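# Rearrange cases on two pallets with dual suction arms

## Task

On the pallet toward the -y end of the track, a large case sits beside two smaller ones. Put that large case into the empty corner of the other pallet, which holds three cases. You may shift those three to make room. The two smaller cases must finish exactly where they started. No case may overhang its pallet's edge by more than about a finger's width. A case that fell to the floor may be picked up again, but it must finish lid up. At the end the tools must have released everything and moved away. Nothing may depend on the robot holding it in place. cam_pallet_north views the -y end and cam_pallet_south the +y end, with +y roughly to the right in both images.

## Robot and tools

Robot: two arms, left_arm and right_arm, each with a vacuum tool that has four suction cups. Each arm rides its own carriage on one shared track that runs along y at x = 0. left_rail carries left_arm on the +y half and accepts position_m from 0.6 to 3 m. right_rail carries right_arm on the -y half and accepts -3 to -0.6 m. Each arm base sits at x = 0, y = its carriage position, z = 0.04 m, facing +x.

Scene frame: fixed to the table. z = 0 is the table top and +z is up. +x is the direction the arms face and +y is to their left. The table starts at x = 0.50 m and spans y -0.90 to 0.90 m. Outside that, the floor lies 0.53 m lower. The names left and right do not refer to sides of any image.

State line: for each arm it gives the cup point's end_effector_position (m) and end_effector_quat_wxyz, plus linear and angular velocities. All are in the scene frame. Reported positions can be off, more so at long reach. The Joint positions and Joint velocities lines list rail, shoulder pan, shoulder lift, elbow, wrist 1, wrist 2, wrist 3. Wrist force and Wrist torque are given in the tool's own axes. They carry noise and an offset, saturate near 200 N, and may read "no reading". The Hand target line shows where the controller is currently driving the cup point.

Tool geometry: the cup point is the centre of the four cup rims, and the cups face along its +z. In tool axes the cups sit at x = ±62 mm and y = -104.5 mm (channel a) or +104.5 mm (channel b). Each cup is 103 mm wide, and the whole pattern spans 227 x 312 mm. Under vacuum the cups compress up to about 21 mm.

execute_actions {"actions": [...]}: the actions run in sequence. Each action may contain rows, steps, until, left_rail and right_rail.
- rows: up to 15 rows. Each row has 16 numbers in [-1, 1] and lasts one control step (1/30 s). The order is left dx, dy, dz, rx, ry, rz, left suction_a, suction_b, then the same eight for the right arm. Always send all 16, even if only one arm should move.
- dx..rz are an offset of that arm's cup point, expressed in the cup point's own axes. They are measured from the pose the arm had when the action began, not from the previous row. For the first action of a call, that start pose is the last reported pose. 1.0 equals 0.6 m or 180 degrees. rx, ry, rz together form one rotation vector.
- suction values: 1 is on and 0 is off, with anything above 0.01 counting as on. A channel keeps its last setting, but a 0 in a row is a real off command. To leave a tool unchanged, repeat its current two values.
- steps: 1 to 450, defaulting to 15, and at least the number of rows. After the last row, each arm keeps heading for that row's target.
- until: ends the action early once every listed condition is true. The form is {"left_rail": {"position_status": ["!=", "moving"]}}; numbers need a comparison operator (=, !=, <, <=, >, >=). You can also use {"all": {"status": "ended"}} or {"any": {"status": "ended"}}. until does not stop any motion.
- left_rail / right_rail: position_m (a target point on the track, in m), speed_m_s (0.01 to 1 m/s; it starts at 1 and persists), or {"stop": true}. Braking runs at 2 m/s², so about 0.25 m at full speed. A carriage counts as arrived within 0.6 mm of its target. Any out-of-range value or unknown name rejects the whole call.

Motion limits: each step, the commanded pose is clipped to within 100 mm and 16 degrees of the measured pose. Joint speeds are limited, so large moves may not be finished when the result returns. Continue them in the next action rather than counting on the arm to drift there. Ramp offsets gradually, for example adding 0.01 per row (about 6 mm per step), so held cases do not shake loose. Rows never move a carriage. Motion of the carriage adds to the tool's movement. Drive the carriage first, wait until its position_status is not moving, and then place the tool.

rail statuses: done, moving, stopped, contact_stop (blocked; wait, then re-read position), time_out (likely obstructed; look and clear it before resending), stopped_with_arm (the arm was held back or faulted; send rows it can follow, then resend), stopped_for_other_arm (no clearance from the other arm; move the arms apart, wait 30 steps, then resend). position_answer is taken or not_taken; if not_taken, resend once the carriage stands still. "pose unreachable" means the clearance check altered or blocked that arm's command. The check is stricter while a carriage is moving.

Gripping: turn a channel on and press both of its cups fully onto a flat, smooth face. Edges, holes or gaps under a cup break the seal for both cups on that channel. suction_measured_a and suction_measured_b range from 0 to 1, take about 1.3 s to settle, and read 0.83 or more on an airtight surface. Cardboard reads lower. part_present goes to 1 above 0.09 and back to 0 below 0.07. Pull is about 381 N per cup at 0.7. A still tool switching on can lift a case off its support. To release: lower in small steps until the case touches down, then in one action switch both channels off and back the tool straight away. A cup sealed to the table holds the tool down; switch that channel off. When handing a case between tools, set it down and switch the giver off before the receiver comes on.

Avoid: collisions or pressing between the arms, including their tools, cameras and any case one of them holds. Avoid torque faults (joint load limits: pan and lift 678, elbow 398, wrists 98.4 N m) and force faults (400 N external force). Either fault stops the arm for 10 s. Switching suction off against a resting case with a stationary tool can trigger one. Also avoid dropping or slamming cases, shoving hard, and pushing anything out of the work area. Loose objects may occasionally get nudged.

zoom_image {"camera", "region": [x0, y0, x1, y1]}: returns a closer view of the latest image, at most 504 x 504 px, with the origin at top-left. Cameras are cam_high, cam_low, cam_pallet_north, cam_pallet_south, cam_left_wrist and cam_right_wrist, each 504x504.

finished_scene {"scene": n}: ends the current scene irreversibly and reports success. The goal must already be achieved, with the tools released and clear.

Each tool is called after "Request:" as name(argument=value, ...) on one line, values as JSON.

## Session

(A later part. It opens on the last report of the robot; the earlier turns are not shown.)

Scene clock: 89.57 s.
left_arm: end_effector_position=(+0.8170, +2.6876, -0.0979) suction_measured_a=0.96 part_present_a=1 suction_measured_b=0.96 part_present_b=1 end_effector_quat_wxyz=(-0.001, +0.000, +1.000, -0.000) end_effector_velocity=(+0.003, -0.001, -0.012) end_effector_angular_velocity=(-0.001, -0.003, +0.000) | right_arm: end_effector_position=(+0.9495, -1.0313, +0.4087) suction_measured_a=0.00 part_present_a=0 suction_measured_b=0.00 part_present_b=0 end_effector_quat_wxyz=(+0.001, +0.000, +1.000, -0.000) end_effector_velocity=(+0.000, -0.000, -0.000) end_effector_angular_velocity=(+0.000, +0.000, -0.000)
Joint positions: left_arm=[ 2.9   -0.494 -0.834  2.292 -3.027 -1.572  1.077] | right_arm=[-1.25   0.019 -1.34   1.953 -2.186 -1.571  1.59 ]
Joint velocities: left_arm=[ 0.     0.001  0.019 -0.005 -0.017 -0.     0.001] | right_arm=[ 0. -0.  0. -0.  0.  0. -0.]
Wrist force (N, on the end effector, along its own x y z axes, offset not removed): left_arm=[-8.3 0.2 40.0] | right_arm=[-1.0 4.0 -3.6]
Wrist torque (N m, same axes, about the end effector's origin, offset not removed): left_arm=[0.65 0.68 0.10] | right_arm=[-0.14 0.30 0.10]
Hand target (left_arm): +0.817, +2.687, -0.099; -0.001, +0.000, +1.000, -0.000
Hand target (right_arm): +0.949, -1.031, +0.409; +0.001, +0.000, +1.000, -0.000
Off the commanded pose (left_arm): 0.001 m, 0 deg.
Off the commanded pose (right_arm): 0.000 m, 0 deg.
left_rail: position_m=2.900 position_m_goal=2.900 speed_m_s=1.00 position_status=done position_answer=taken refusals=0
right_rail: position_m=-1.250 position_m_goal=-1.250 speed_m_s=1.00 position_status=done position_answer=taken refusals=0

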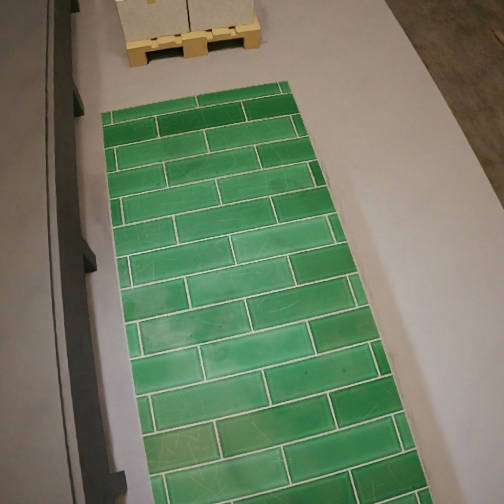

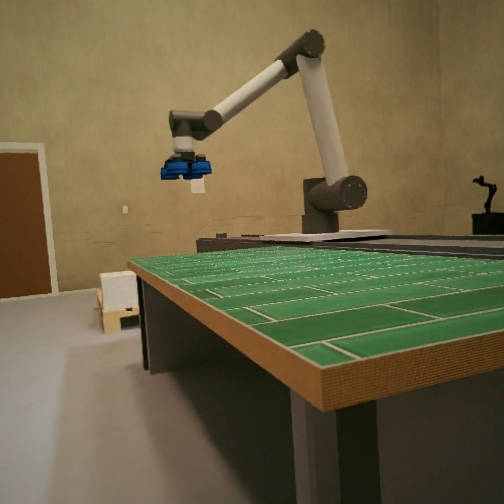

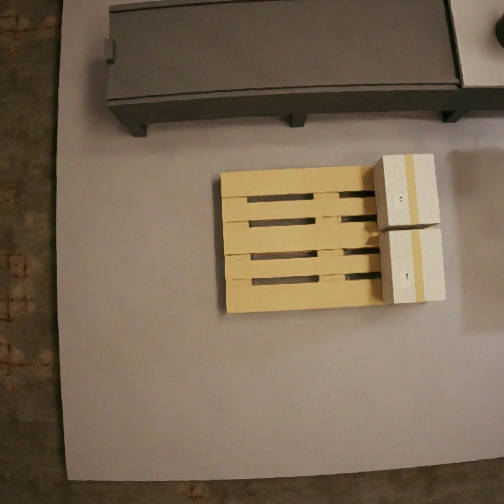

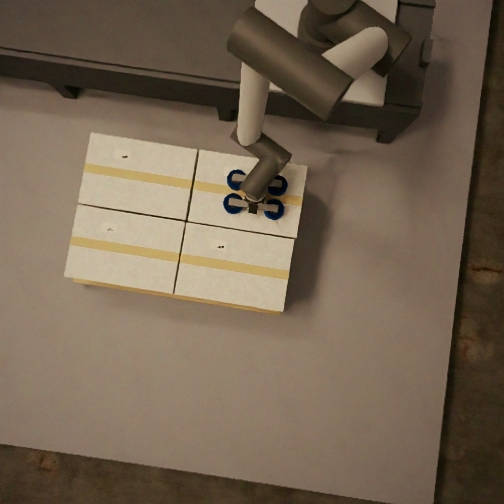

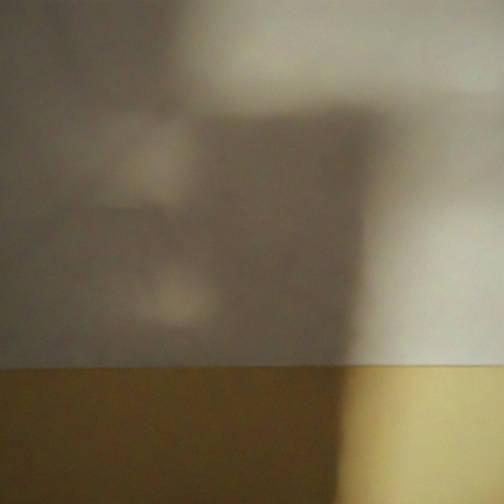

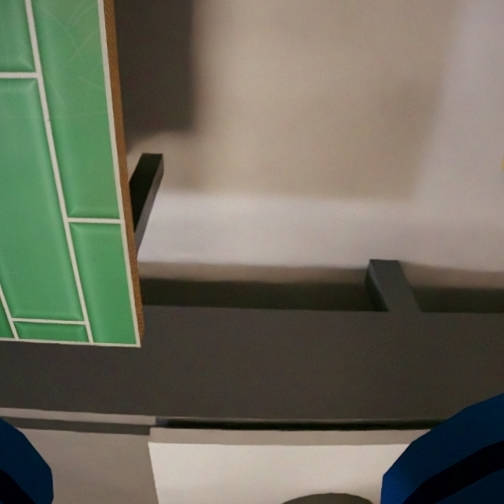

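Request:
execute_actions(actions=[{"rows": [[0,0,0.002,0,0,0,1,1,0,0,0,0,0,0,0,0],[0,0,0.005,0,0,0,1,1,0,0,0,0,0,0,0,0],[0,0,0.008,0,0,0,1,1,0,0,0,0,0,0,0,0],[0,0,0.011,0,0,0,1,1,0,0,0,0,0,0,0,0],[0,0,0.014,0,0,0,1,1,0,0,0,0,0,0,0,0],[0,0,0.017,0,0,0,1,1,0,0,0,0,0,0,0,0],[0,0,0.019,0,0,0,1,1,0,0,0,0,0,0,0,0],[0,0,0.021,0,0,0,1,1,0,0,0,0,0,0,0,0],[0,0,0.022,0,0,0,1,1,0,0,0,0,0,0,0,0]], "steps": 10}])

Scene clock: 90.23 s.
left_arm: end_effector_position=(+0.8170, +2.6877, -0.1074) suction_measured_a=0.96 part_present_a=1 suction_measured_b=0.96 part_present_b=1 end_effector_quat_wxyz=(-0.001, +0.000, +1.000, -0.000) end_effector_velocity=(-0.001, +0.000, -0.037) end_effector_angular_velocity=(+0.001, +0.001, -0.000) | right_arm: end_effector_position=(+0.9495, -1.0313, +0.4087) suction_measured_a=0.00 part_present_a=0 suction_measured_b=0.00 part_present_b=0 end_effector_quat_wxyz=(+0.001, +0.000, +1.000, -0.000) end_effector_velocity=(-0.000, +0.000, +0.000) end_effector_angular_velocity=(-0.000, -0.000, -0.000)
Joint positions: left_arm=[ 2.9   -0.494 -0.819  2.29  -3.04  -1.572  1.077] | right_arm=[-1.25   0.019 -1.34   1.953 -2.186 -1.571  1.59 ]
Joint velocities: left_arm=[ 0.    -0.     0.056 -0.007 -0.047 -0.    -0.   ] | right_arm=[ 0.  0. -0.  0. -0. -0.  0.]
Wrist force (N, on the end effector, along its own x y z axes, offset not removed): left_arm=[-5.3 1.2 41.2] | right_arm=[1.4 4.2 -0.1]
Wrist torque (N m, same axes, about the end effector's origin, offset not removed): left_arm=[0.90 0.47 0.21] | right_arm=[-0.07 -0.25 0.04]
Hand target (left_arm): +0.817, +2.688, -0.111; -0.001, +0.000, +1.000, -0.000
Hand target (right_arm): +0.949, -1.031, +0.409; +0.001, +0.000, +1.000, -0.000
Off the commanded pose (left_arm): 0.004 m, 0 deg.
Off the commanded pose (right_arm): 0.000 m, 0 deg.
left_rail: position_m=2.900 position_m_goal=2.900 speed_m_s=1.00 position_status=done position_answer=taken refusals=0
right_rail: position_m=-1.250 position_m_goal=-1.250 speed_m_s=1.00 position_status=done position_answer=taken refusals=0

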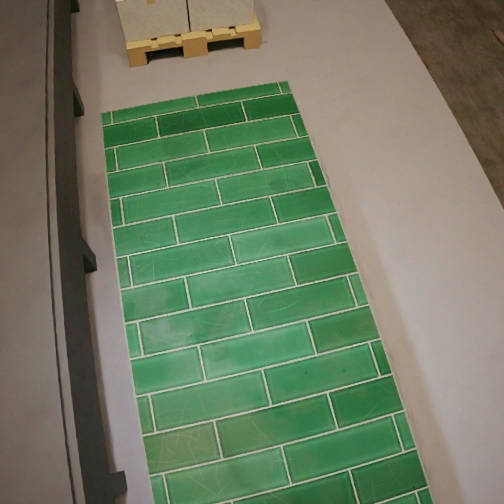

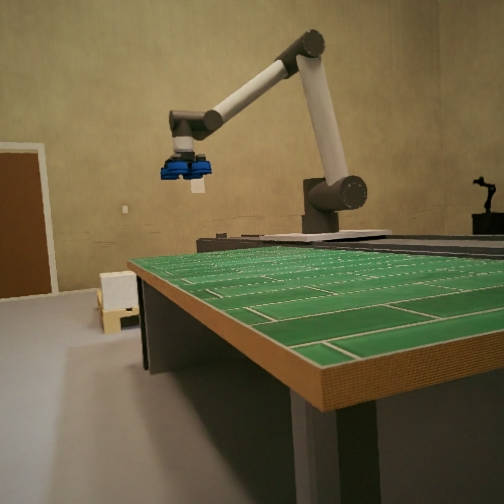

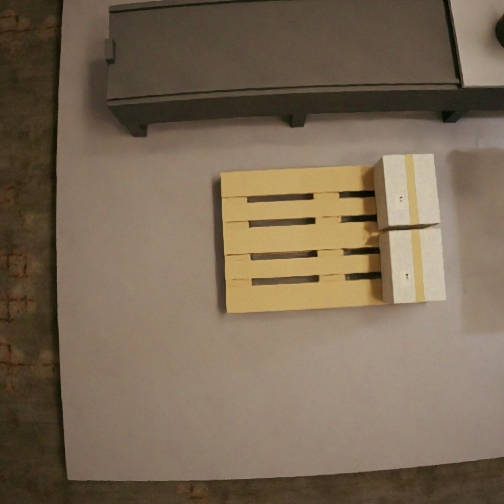

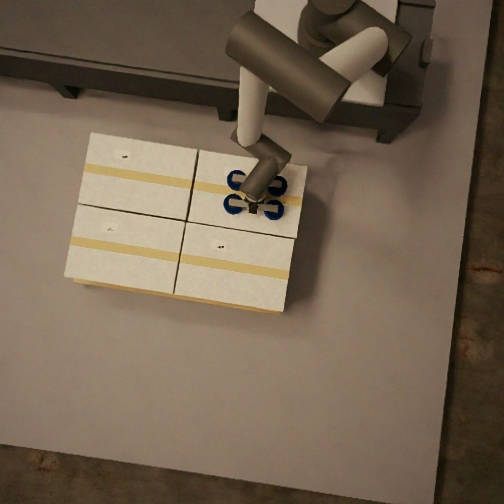

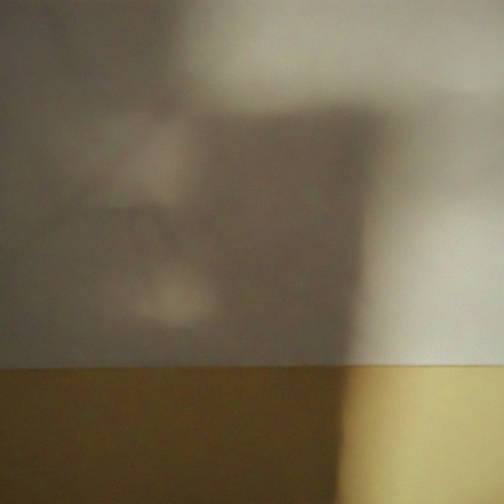

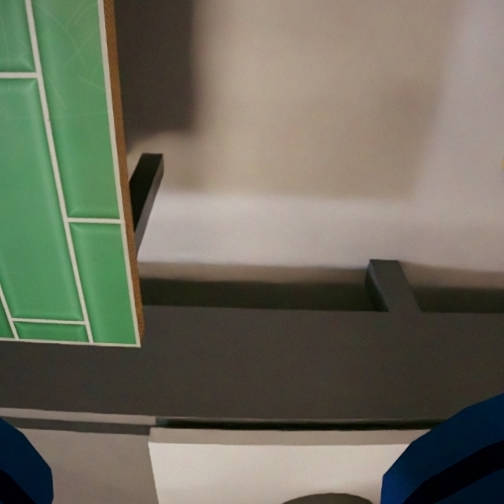

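Request:
execute_actions(actions=[])

Scene clock: 90.37 s.
left_arm: end_effector_position=(+0.8170, +2.6877, -0.1102) suction_measured_a=0.96 part_present_a=1 suction_measured_b=0.96 part_present_b=1 end_effector_quat_wxyz=(-0.001, +0.000, +1.000, -0.000) end_effector_velocity=(+0.000, -0.000, -0.009) end_effector_angular_velocity=(-0.000, -0.000, -0.000) | right_arm: end_effector_position=(+0.9495, -1.0313, +0.4087) suction_measured_a=0.00 part_present_a=0 suction_measured_b=0.00 part_present_b=0 end_effector_quat_wxyz=(+0.001, +0.000, +1.000, -0.000) end_effector_velocity=(+0.000, -0.000, -0.000) end_effector_angular_velocity=(-0.000, +0.000, -0.000)
Joint positions: left_arm=[ 2.9   -0.494 -0.815  2.29  -3.044 -1.572  1.077] | right_arm=[-1.25   0.019 -1.34   1.953 -2.186 -1.571  1.59 ]
Joint velocities: left_arm=[ 0.    -0.     0.015 -0.002 -0.013 -0.     0.   ] | right_arm=[ 0. -0.  0. -0.  0. -0.  0.]
Wrist force (N, on the end effector, along its own x y z axes, offset not removed): left_arm=[-5.7 -0.5 37.6] | right_arm=[-2.5 -4.0 -0.6]
Wrist torque (N m, same axes, about the end effector's origin, offset not removed): left_arm=[0.72 0.63 0.10] | right_arm=[-1.07 0.55 -0.04]
Hand target (left_arm): +0.817, +2.688, -0.111; -0.001, +0.000, +1.000, -0.000
Hand target (right_arm): +0.949, -1.031, +0.409; +0.001, +0.000, +1.000, -0.000
Off the commanded pose (left_arm): 0.001 m, 0 deg.
Off the commanded pose (right_arm): 0.000 m, 0 deg.
left_rail: position_m=2.900 position_m_goal=2.900 speed_m_s=1.00 position_status=done position_answer=taken refusals=0
right_rail: position_m=-1.250 position_m_goal=-1.250 speed_m_s=1.00 position_status=done position_answer=taken refusals=0

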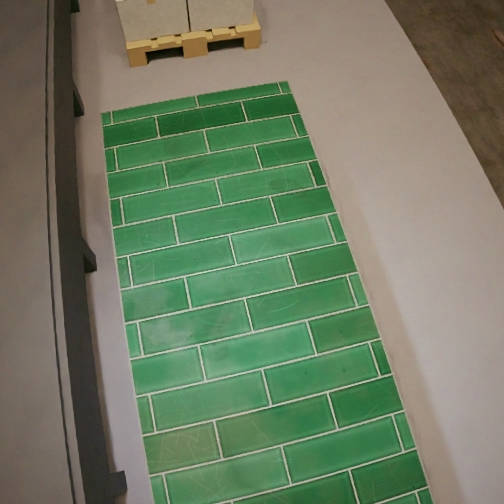

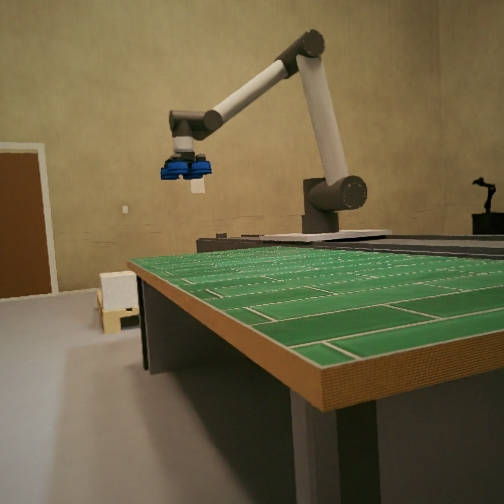

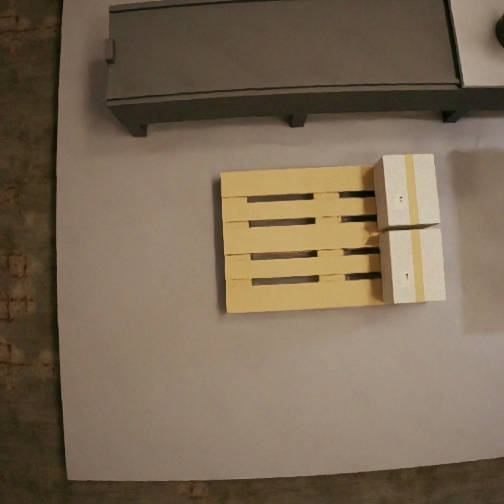

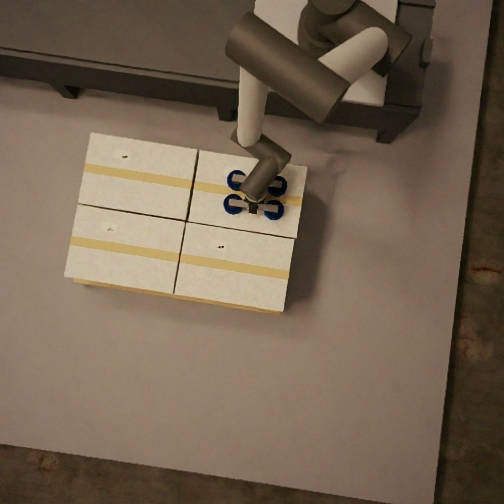

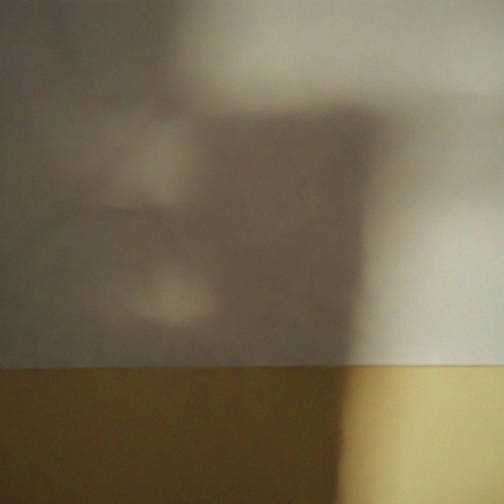

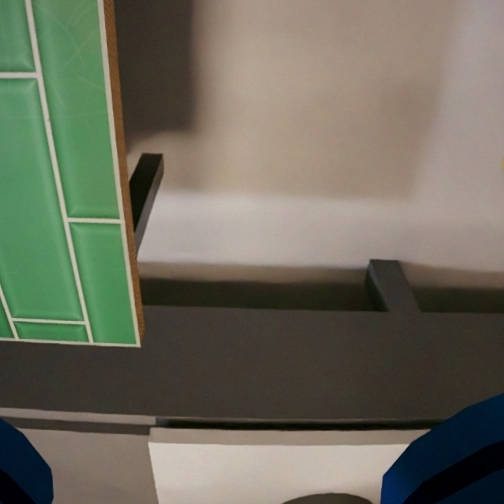

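Request:
execute_actions(actions=[{"rows": [[0,0,0.002,0,0,0,1,1,0,0,0,0,0,0,0,0],[0,0,0.004,0,0,0,1,1,0,0,0,0,0,0,0,0],[0,0,0.0055,0,0,0,1,1,0,0,0,0,0,0,0,0]], "steps": 8}])

Scene clock: 90.90 s.
left_arm: end_effector_position=(+0.8170, +2.6877, -0.1131) suction_measured_a=0.96 part_present_a=1 suction_measured_b=0.96 part_present_b=1 end_effector_quat_wxyz=(-0.001, +0.000, +1.000, -0.000) end_effector_velocity=(+0.000, -0.000, -0.005) end_effector_angular_velocity=(-0.000, -0.000, +0.000) | right_arm: end_effector_position=(+0.9495, -1.0313, +0.4087) suction_measured_a=0.00 part_present_a=0 suction_measured_b=0.00 part_present_b=0 end_effector_quat_wxyz=(+0.001, +0.000, +1.000, -0.000) end_effector_velocity=(-0.000, +0.000, +0.000) end_effector_angular_velocity=(+0.000, -0.000, +0.000)
Joint positions: left_arm=[ 2.9   -0.494 -0.811  2.289 -3.047 -1.572  1.077] | right_arm=[-1.25   0.019 -1.34   1.953 -2.186 -1.571  1.59 ]
Joint velocities: left_arm=[ 0.    -0.     0.008 -0.001 -0.007  0.    -0.   ] | right_arm=[ 0.  0. -0.  0. -0.  0.  0.]
Wrist force (N, on the end effector, along its own x y z axes, offset not removed): left_arm=[-5.3 -4.5 39.9] | right_arm=[-1.9 0.1 -1.8]
Wrist torque (N m, same axes, about the end effector's origin, offset not removed): left_arm=[0.22 0.53 0.12] | right_arm=[-0.64 0.24 0.05]
Hand target (left_arm): +0.817, +2.688, -0.114; -0.001, +0.000, +1.000, -0.000
Hand target (right_arm): +0.949, -1.031, +0.409; +0.001, +0.000, +1.000, -0.000
Off the commanded pose (left_arm): 0.000 m, 0 deg.
Off the commanded pose (right_arm): 0.000 m, 0 deg.
left_rail: position_m=2.900 position_m_goal=2.900 speed_m_s=1.00 position_status=done position_answer=taken refusals=0
right_rail: position_m=-1.250 position_m_goal=-1.250 speed_m_s=1.00 position_status=done position_answer=taken refusals=0

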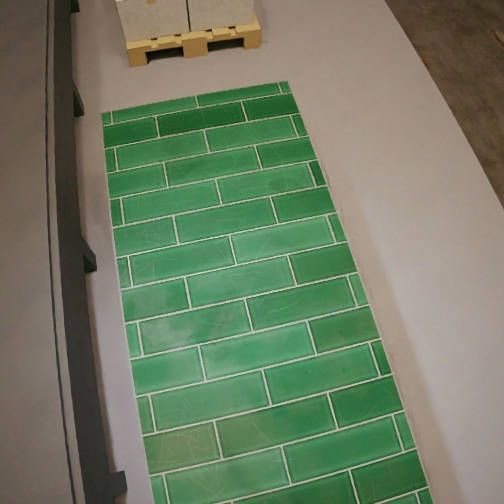

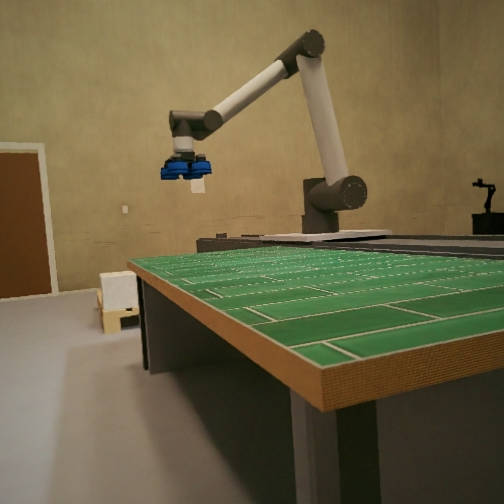

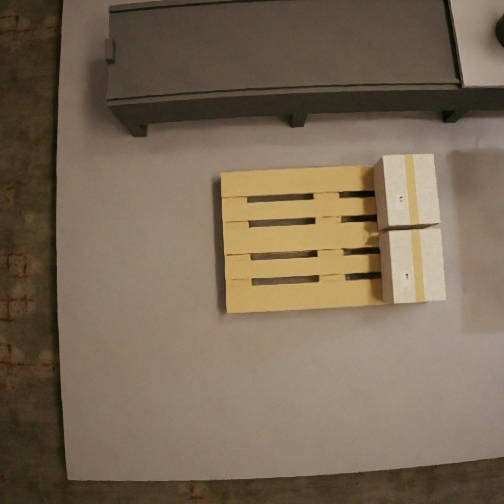

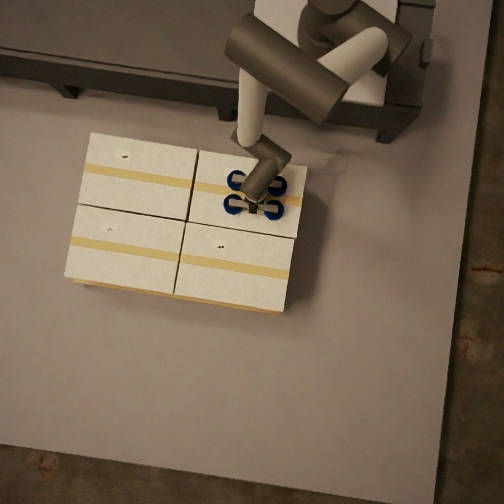

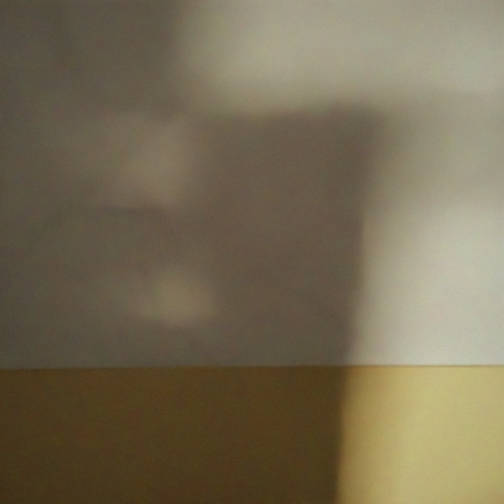

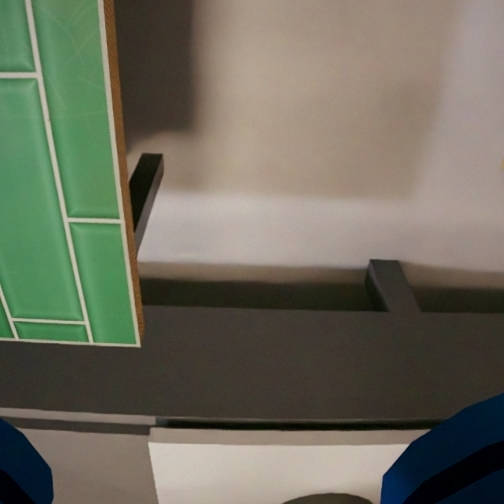

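Request:
execute_actions(actions=[{"rows": [[0,0,0.002,0,0,0,1,1,0,0,0,0,0,0,0,0],[0,0,0.003,0,0,0,1,1,0,0,0,0,0,0,0,0],[0,0,0.004,0,0,0,1,1,0,0,0,0,0,0,0,0]], "steps": 4}])

Scene clock: 91.30 s.
left_arm: end_effector_position=(+0.8170, +2.6877, -0.1142) suction_measured_a=0.96 part_present_a=1 suction_measured_b=0.96 part_present_b=1 end_effector_quat_wxyz=(-0.001, +0.000, +1.000, -0.000) end_effector_velocity=(-0.000, +0.000, -0.011) end_effector_angular_velocity=(+0.000, +0.001, -0.000) | right_arm: end_effector_position=(+0.9495, -1.0313, +0.4087) suction_measured_a=0.00 part_present_a=0 suction_measured_b=0.00 part_present_b=0 end_effector_quat_wxyz=(+0.001, +0.000, +1.000, -0.000) end_effector_velocity=(+0.000, +0.000, -0.000) end_effector_angular_velocity=(+0.000, +0.000, -0.000)
Joint positions: left_arm=[ 2.9   -0.494 -0.809  2.289 -3.049 -1.572  1.077] | right_arm=[-1.25   0.019 -1.34   1.953 -2.186 -1.571  1.59 ]
Joint velocities: left_arm=[ 0.     0.     0.017 -0.002 -0.014 -0.     0.   ] | right_arm=[ 0.  0.  0. -0.  0.  0.  0.]
Wrist force (N, on the end effector, along its own x y z axes, offset not removed): left_arm=[-9.1 -1.3 35.0] | right_arm=[-0.6 1.5 1.4]
Wrist torque (N m, same axes, about the end effector's origin, offset not removed): left_arm=[0.57 1.07 0.15] | right_arm=[-0.12 0.26 0.22]
Hand target (left_arm): +0.817, +2.688, -0.115; -0.001, +0.000, +1.000, -0.000
Hand target (right_arm): +0.949, -1.031, +0.409; +0.001, +0.000, +1.000, -0.000
Off the commanded pose (left_arm): 0.001 m, 0 deg.
Off the commanded pose (right_arm): 0.000 m, 0 deg.
left_rail: position_m=2.900 position_m_goal=2.900 speed_m_s=1.00 position_status=done position_answer=taken refusals=0
right_rail: position_m=-1.250 position_m_goal=-1.250 speed_m_s=1.00 position_status=done position_answer=taken refusals=0

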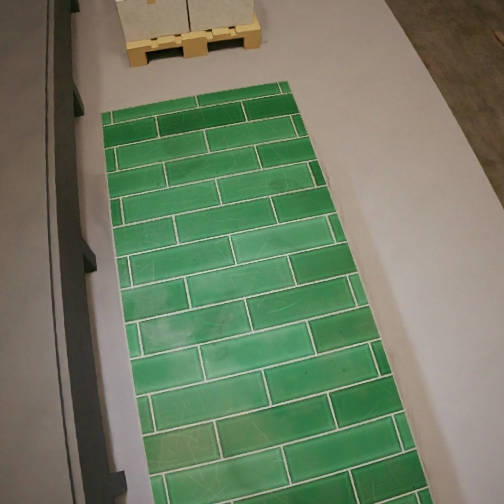

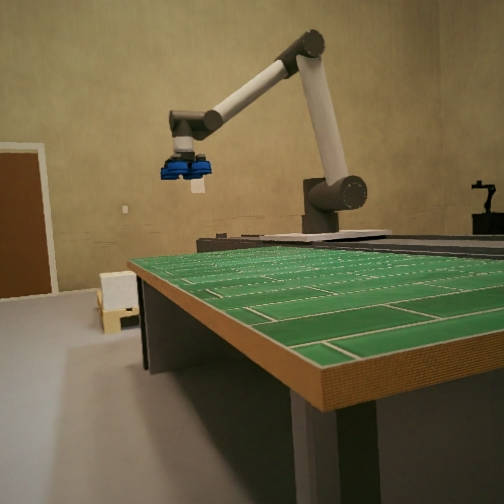

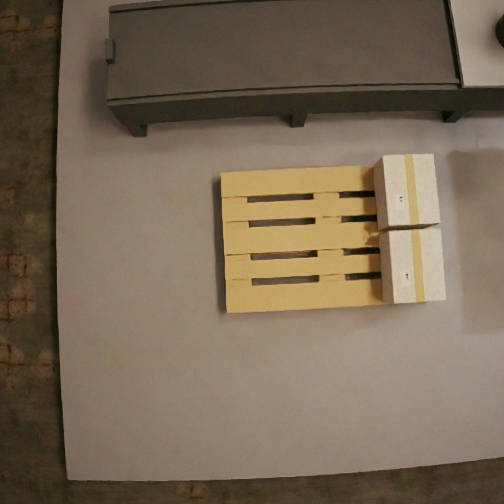

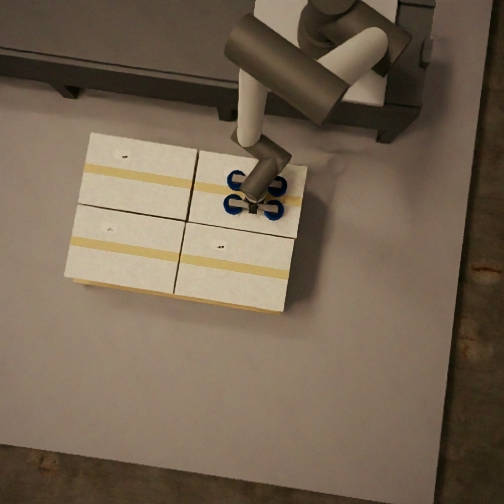

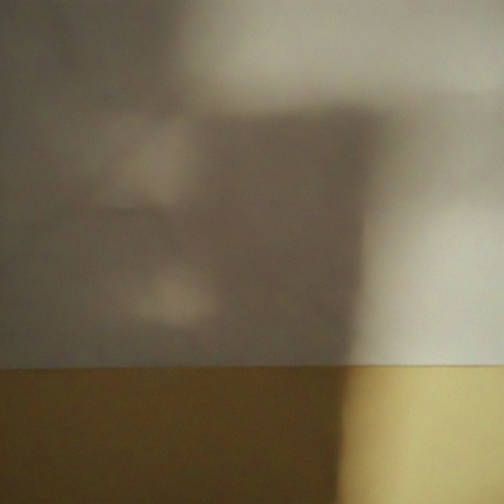

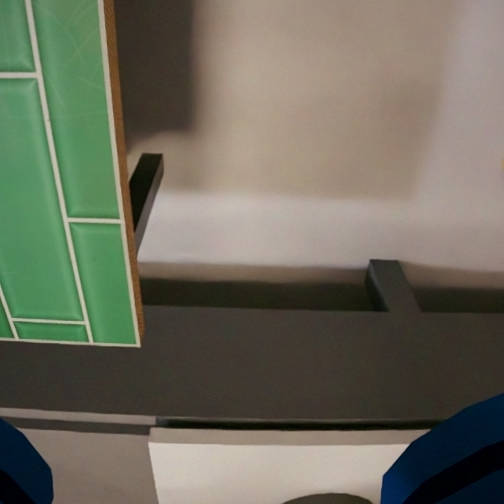

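Request:
execute_actions(actions=[])

Scene clock: 91.43 s.
left_arm: end_effector_position=(+0.8170, +2.6877, -0.1152) suction_measured_a=0.96 part_present_a=1 suction_measured_b=0.96 part_present_b=1 end_effector_quat_wxyz=(-0.001, +0.000, +1.000, -0.000) end_effector_velocity=(+0.000, -0.000, -0.004) end_effector_angular_velocity=(-0.000, -0.000, -0.000) | right_arm: end_effector_position=(+0.9495, -1.0313, +0.4087) suction_measured_a=0.00 part_present_a=0 suction_measured_b=0.00 part_present_b=0 end_effector_quat_wxyz=(+0.001, +0.000, +1.000, -0.000) end_effector_velocity=(-0.000, +0.000, +0.000) end_effector_angular_velocity=(-0.000, -0.000, +0.000)
Joint positions: left_arm=[ 2.9   -0.494 -0.808  2.289 -3.05  -1.572  1.077] | right_arm=[-1.25   0.019 -1.34   1.953 -2.186 -1.571  1.59 ]
Joint velocities: left_arm=[ 0.    -0.     0.006 -0.001 -0.005 -0.     0.   ] | right_arm=[ 0.  0. -0.  0. -0. -0. -0.]
Wrist force (N, on the end effector, along its own x y z axes, offset not removed): left_arm=[-5.6 -2.7 39.8] | right_arm=[-1.9 4.9 0.5]
Wrist torque (N m, same axes, about the end effector's origin, offset not removed): left_arm=[0.39 0.46 0.11] | right_arm=[0.24 0.32 0.19]
Hand target (left_arm): +0.817, +2.688, -0.115; -0.001, +0.000, +1.000, -0.000
Hand target (right_arm): +0.949, -1.031, +0.409; +0.001, +0.000, +1.000, -0.000
Off the commanded pose (left_arm): 0.000 m, 0 deg.
Off the commanded pose (right_arm): 0.000 m, 0 deg.
left_rail: position_m=2.900 position_m_goal=2.900 speed_m_s=1.00 position_status=done position_answer=taken refusals=0
right_rail: position_m=-1.250 position_m_goal=-1.250 speed_m_s=1.00 position_status=done position_answer=taken refusals=0

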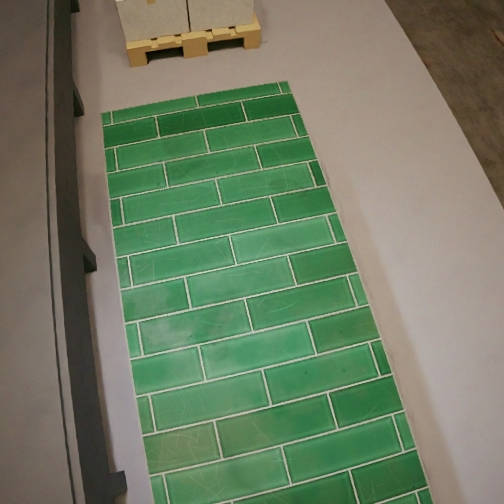

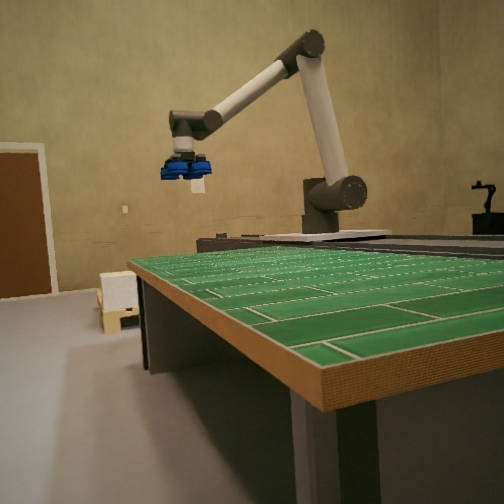

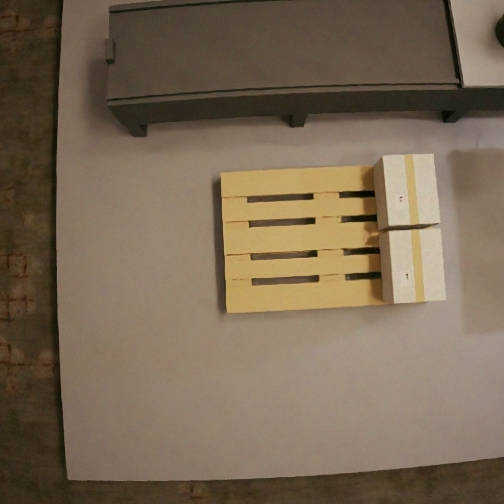

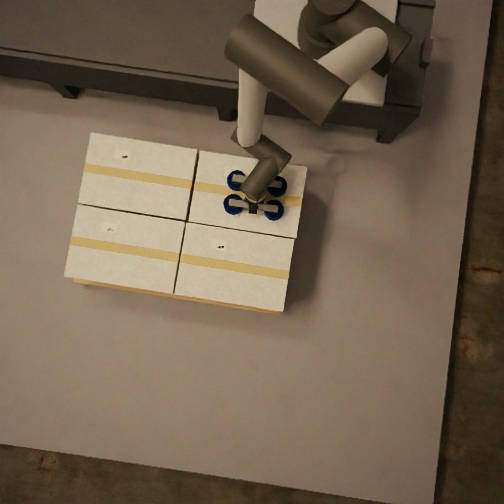

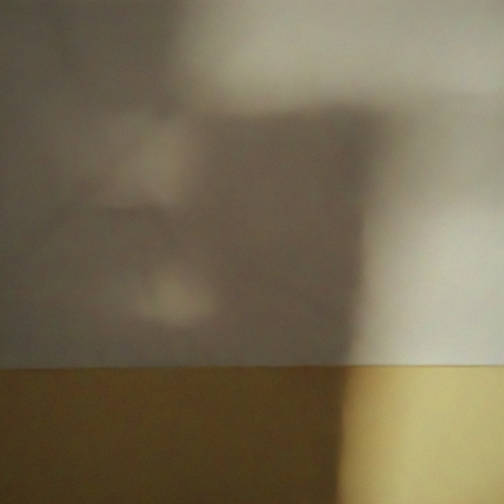

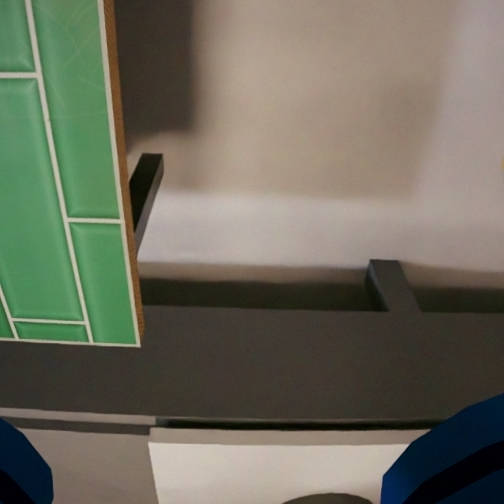

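Request:
execute_actions(actions=[{"rows": [[0,0,0.002,0,0,0,1,1,0,0,0,0,0,0,0,0],[0,0,0.0035,0,0,0,1,1,0,0,0,0,0,0,0,0]], "steps": 2}])

Scene clock: 91.73 s.
left_arm: end_effector_position=(+0.8170, +2.6877, -0.1156) suction_measured_a=0.96 part_present_a=1 suction_measured_b=0.96 part_present_b=1 end_effector_quat_wxyz=(-0.001, +0.000, +1.000, -0.000) end_effector_velocity=(+0.000, -0.000, -0.005) end_effector_angular_velocity=(-0.000, -0.001, +0.000) | right_arm: end_effector_position=(+0.9495, -1.0313, +0.4087) suction_measured_a=0.00 part_present_a=0 suction_measured_b=0.00 part_present_b=0 end_effector_quat_wxyz=(+0.001, +0.000, +1.000, -0.000) end_effector_velocity=(-0.000, +0.000, +0.000) end_effector_angular_velocity=(+0.000, -0.000, +0.000)
Joint positions: left_arm=[ 2.9   -0.494 -0.807  2.289 -3.051 -1.572  1.077] | right_arm=[-1.25   0.019 -1.34   1.953 -2.186 -1.571  1.59 ]
Joint velocities: left_arm=[ 0.     0.     0.008 -0.001 -0.008  0.    -0.   ] | right_arm=[ 0.  0. -0.  0. -0. -0.  0.]
Wrist force (N, on the end effector, along its own x y z axes, offset not removed): left_arm=[-5.9 -1.0 34.4] | right_arm=[-4.1 -0.8 -3.3]
Wrist torque (N m, same axes, about the end effector's origin, offset not removed): left_arm=[0.47 0.87 0.11] | right_arm=[-0.54 0.76 0.06]
Hand target (left_arm): +0.817, +2.688, -0.117; -0.001, +0.000, +1.000, -0.000
Hand target (right_arm): +0.949, -1.031, +0.409; +0.001, +0.000, +1.000, -0.000
Off the commanded pose (left_arm): 0.002 m, 0 deg.
Off the commanded pose (right_arm): 0.000 m, 0 deg.
left_rail: position_m=2.900 position_m_goal=2.900 speed_m_s=1.00 position_status=done position_answer=taken refusals=0
right_rail: position_m=-1.250 position_m_goal=-1.250 speed_m_s=1.00 position_status=done position_answer=taken refusals=0

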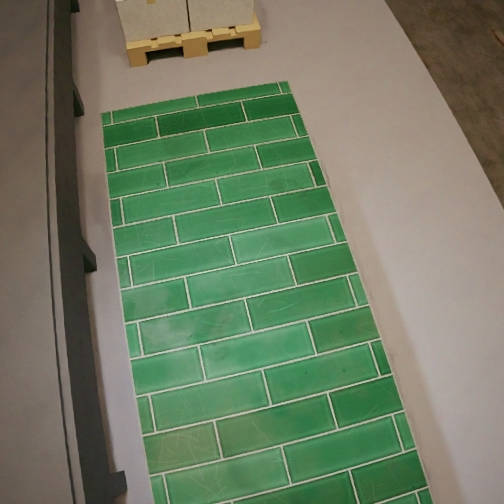

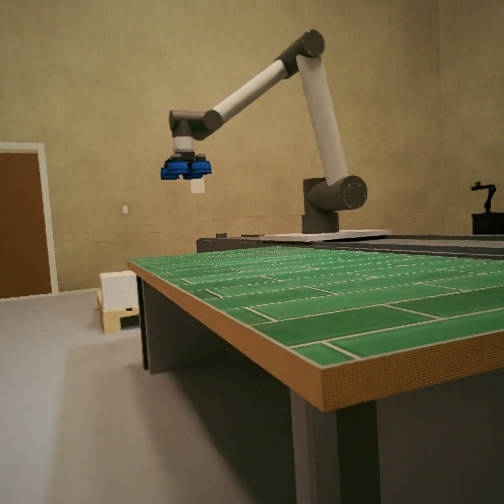

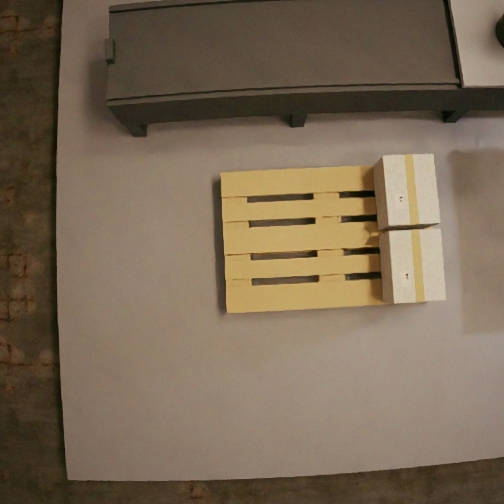

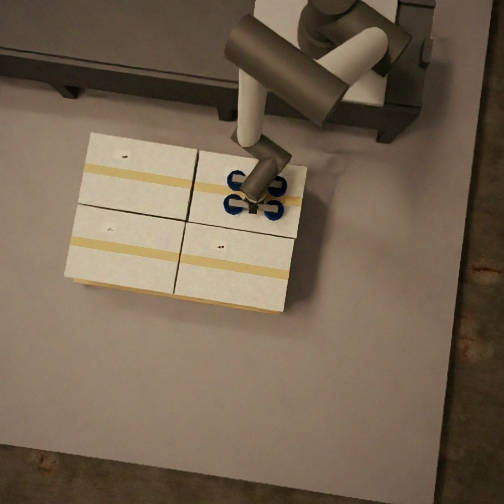

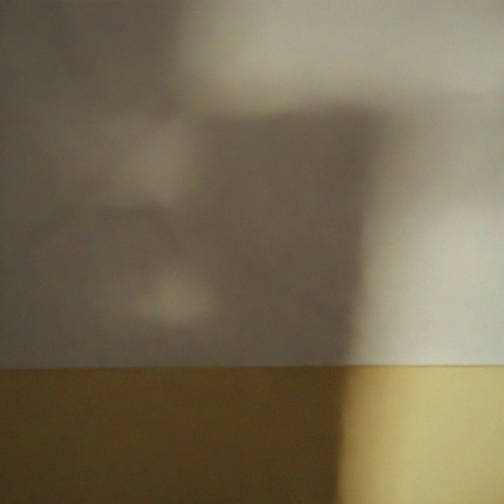

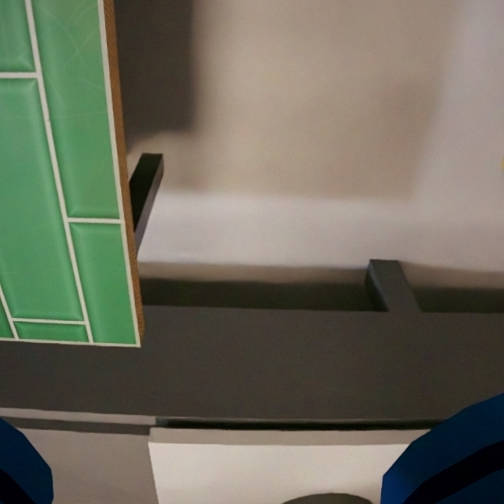

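Request:
execute_actions(actions=[])

Scene clock: 91.83 s.
left_arm: end_effector_position=(+0.8170, +2.6878, -0.1165) suction_measured_a=0.96 part_present_a=1 suction_measured_b=0.96 part_present_b=1 end_effector_quat_wxyz=(-0.001, +0.000, +1.000, -0.000) end_effector_velocity=(-0.001, +0.000, -0.008) end_effector_angular_velocity=(+0.001, +0.002, +0.000) | right_arm: end_effector_position=(+0.9495, -1.0313, +0.4087) suction_measured_a=0.00 part_present_a=0 suction_measured_b=0.00 part_present_b=0 end_effector_quat_wxyz=(+0.001, +0.000, +1.000, -0.000) end_effector_velocity=(+0.000, +0.000, -0.000) end_effector_angular_velocity=(-0.000, +0.000, -0.000)
Joint positions: left_arm=[ 2.9   -0.494 -0.805  2.288 -3.052 -1.572  1.077] | right_arm=[-1.25   0.019 -1.34   1.953 -2.186 -1.571  1.59 ]
Joint velocities: left_arm=[ 0.    -0.     0.013 -0.001 -0.009  0.    -0.   ] | right_arm=[ 0.  0.  0. -0.  0. -0.  0.]
Wrist force (N, on the end effector, along its own x y z axes, offset not removed): left_arm=[-6.5 -1.9 37.4] | right_arm=[-2.2 3.8 -1.8]
Wrist torque (N m, same axes, about the end effector's origin, offset not removed): left_arm=[0.42 0.96 0.14] | right_arm=[-0.17 0.51 0.06]
Hand target (left_arm): +0.817, +2.688, -0.117; -0.001, +0.000, +1.000, -0.000
Hand target (right_arm): +0.949, -1.031, +0.409; +0.001, +0.000, +1.000, -0.000
Off the commanded pose (left_arm): 0.001 m, 0 deg.
Off the commanded pose (right_arm): 0.000 m, 0 deg.
left_rail: position_m=2.900 position_m_goal=2.900 speed_m_s=1.00 position_status=done position_answer=taken refusals=0
right_rail: position_m=-1.250 position_m_goal=-1.250 speed_m_s=1.00 position_status=done position_answer=taken refusals=0

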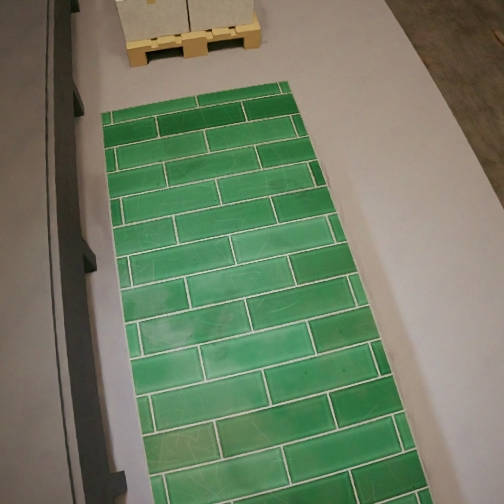

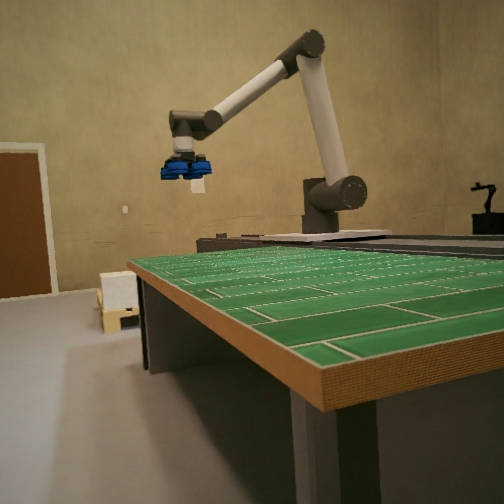

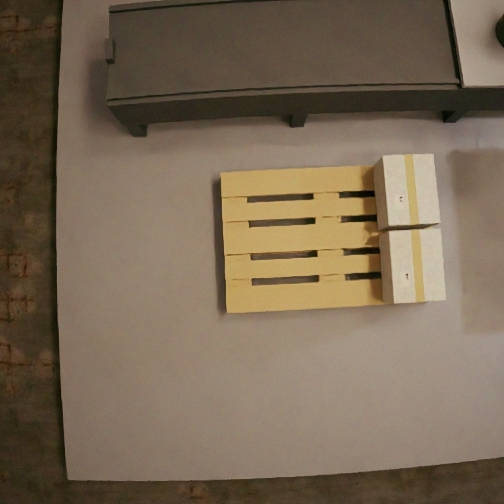

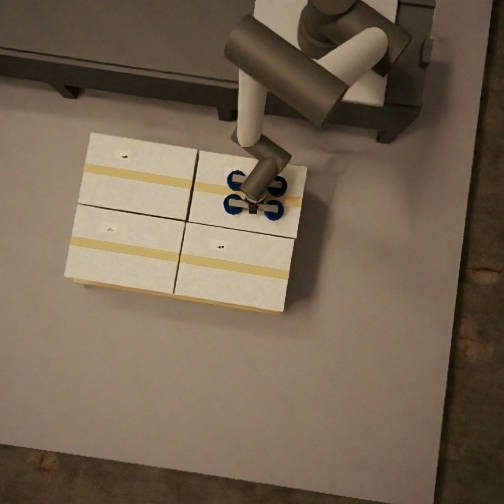

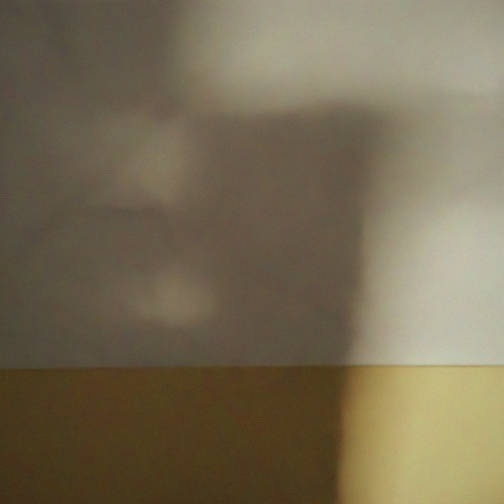

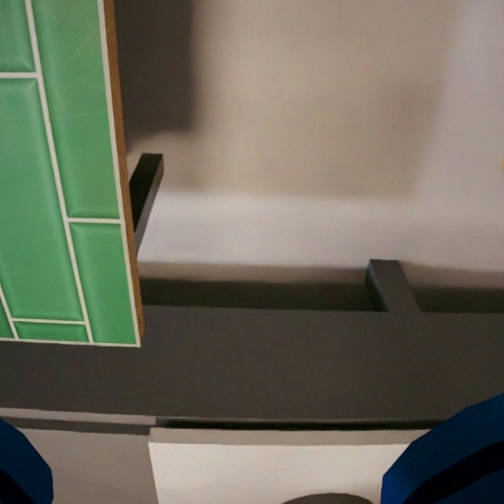

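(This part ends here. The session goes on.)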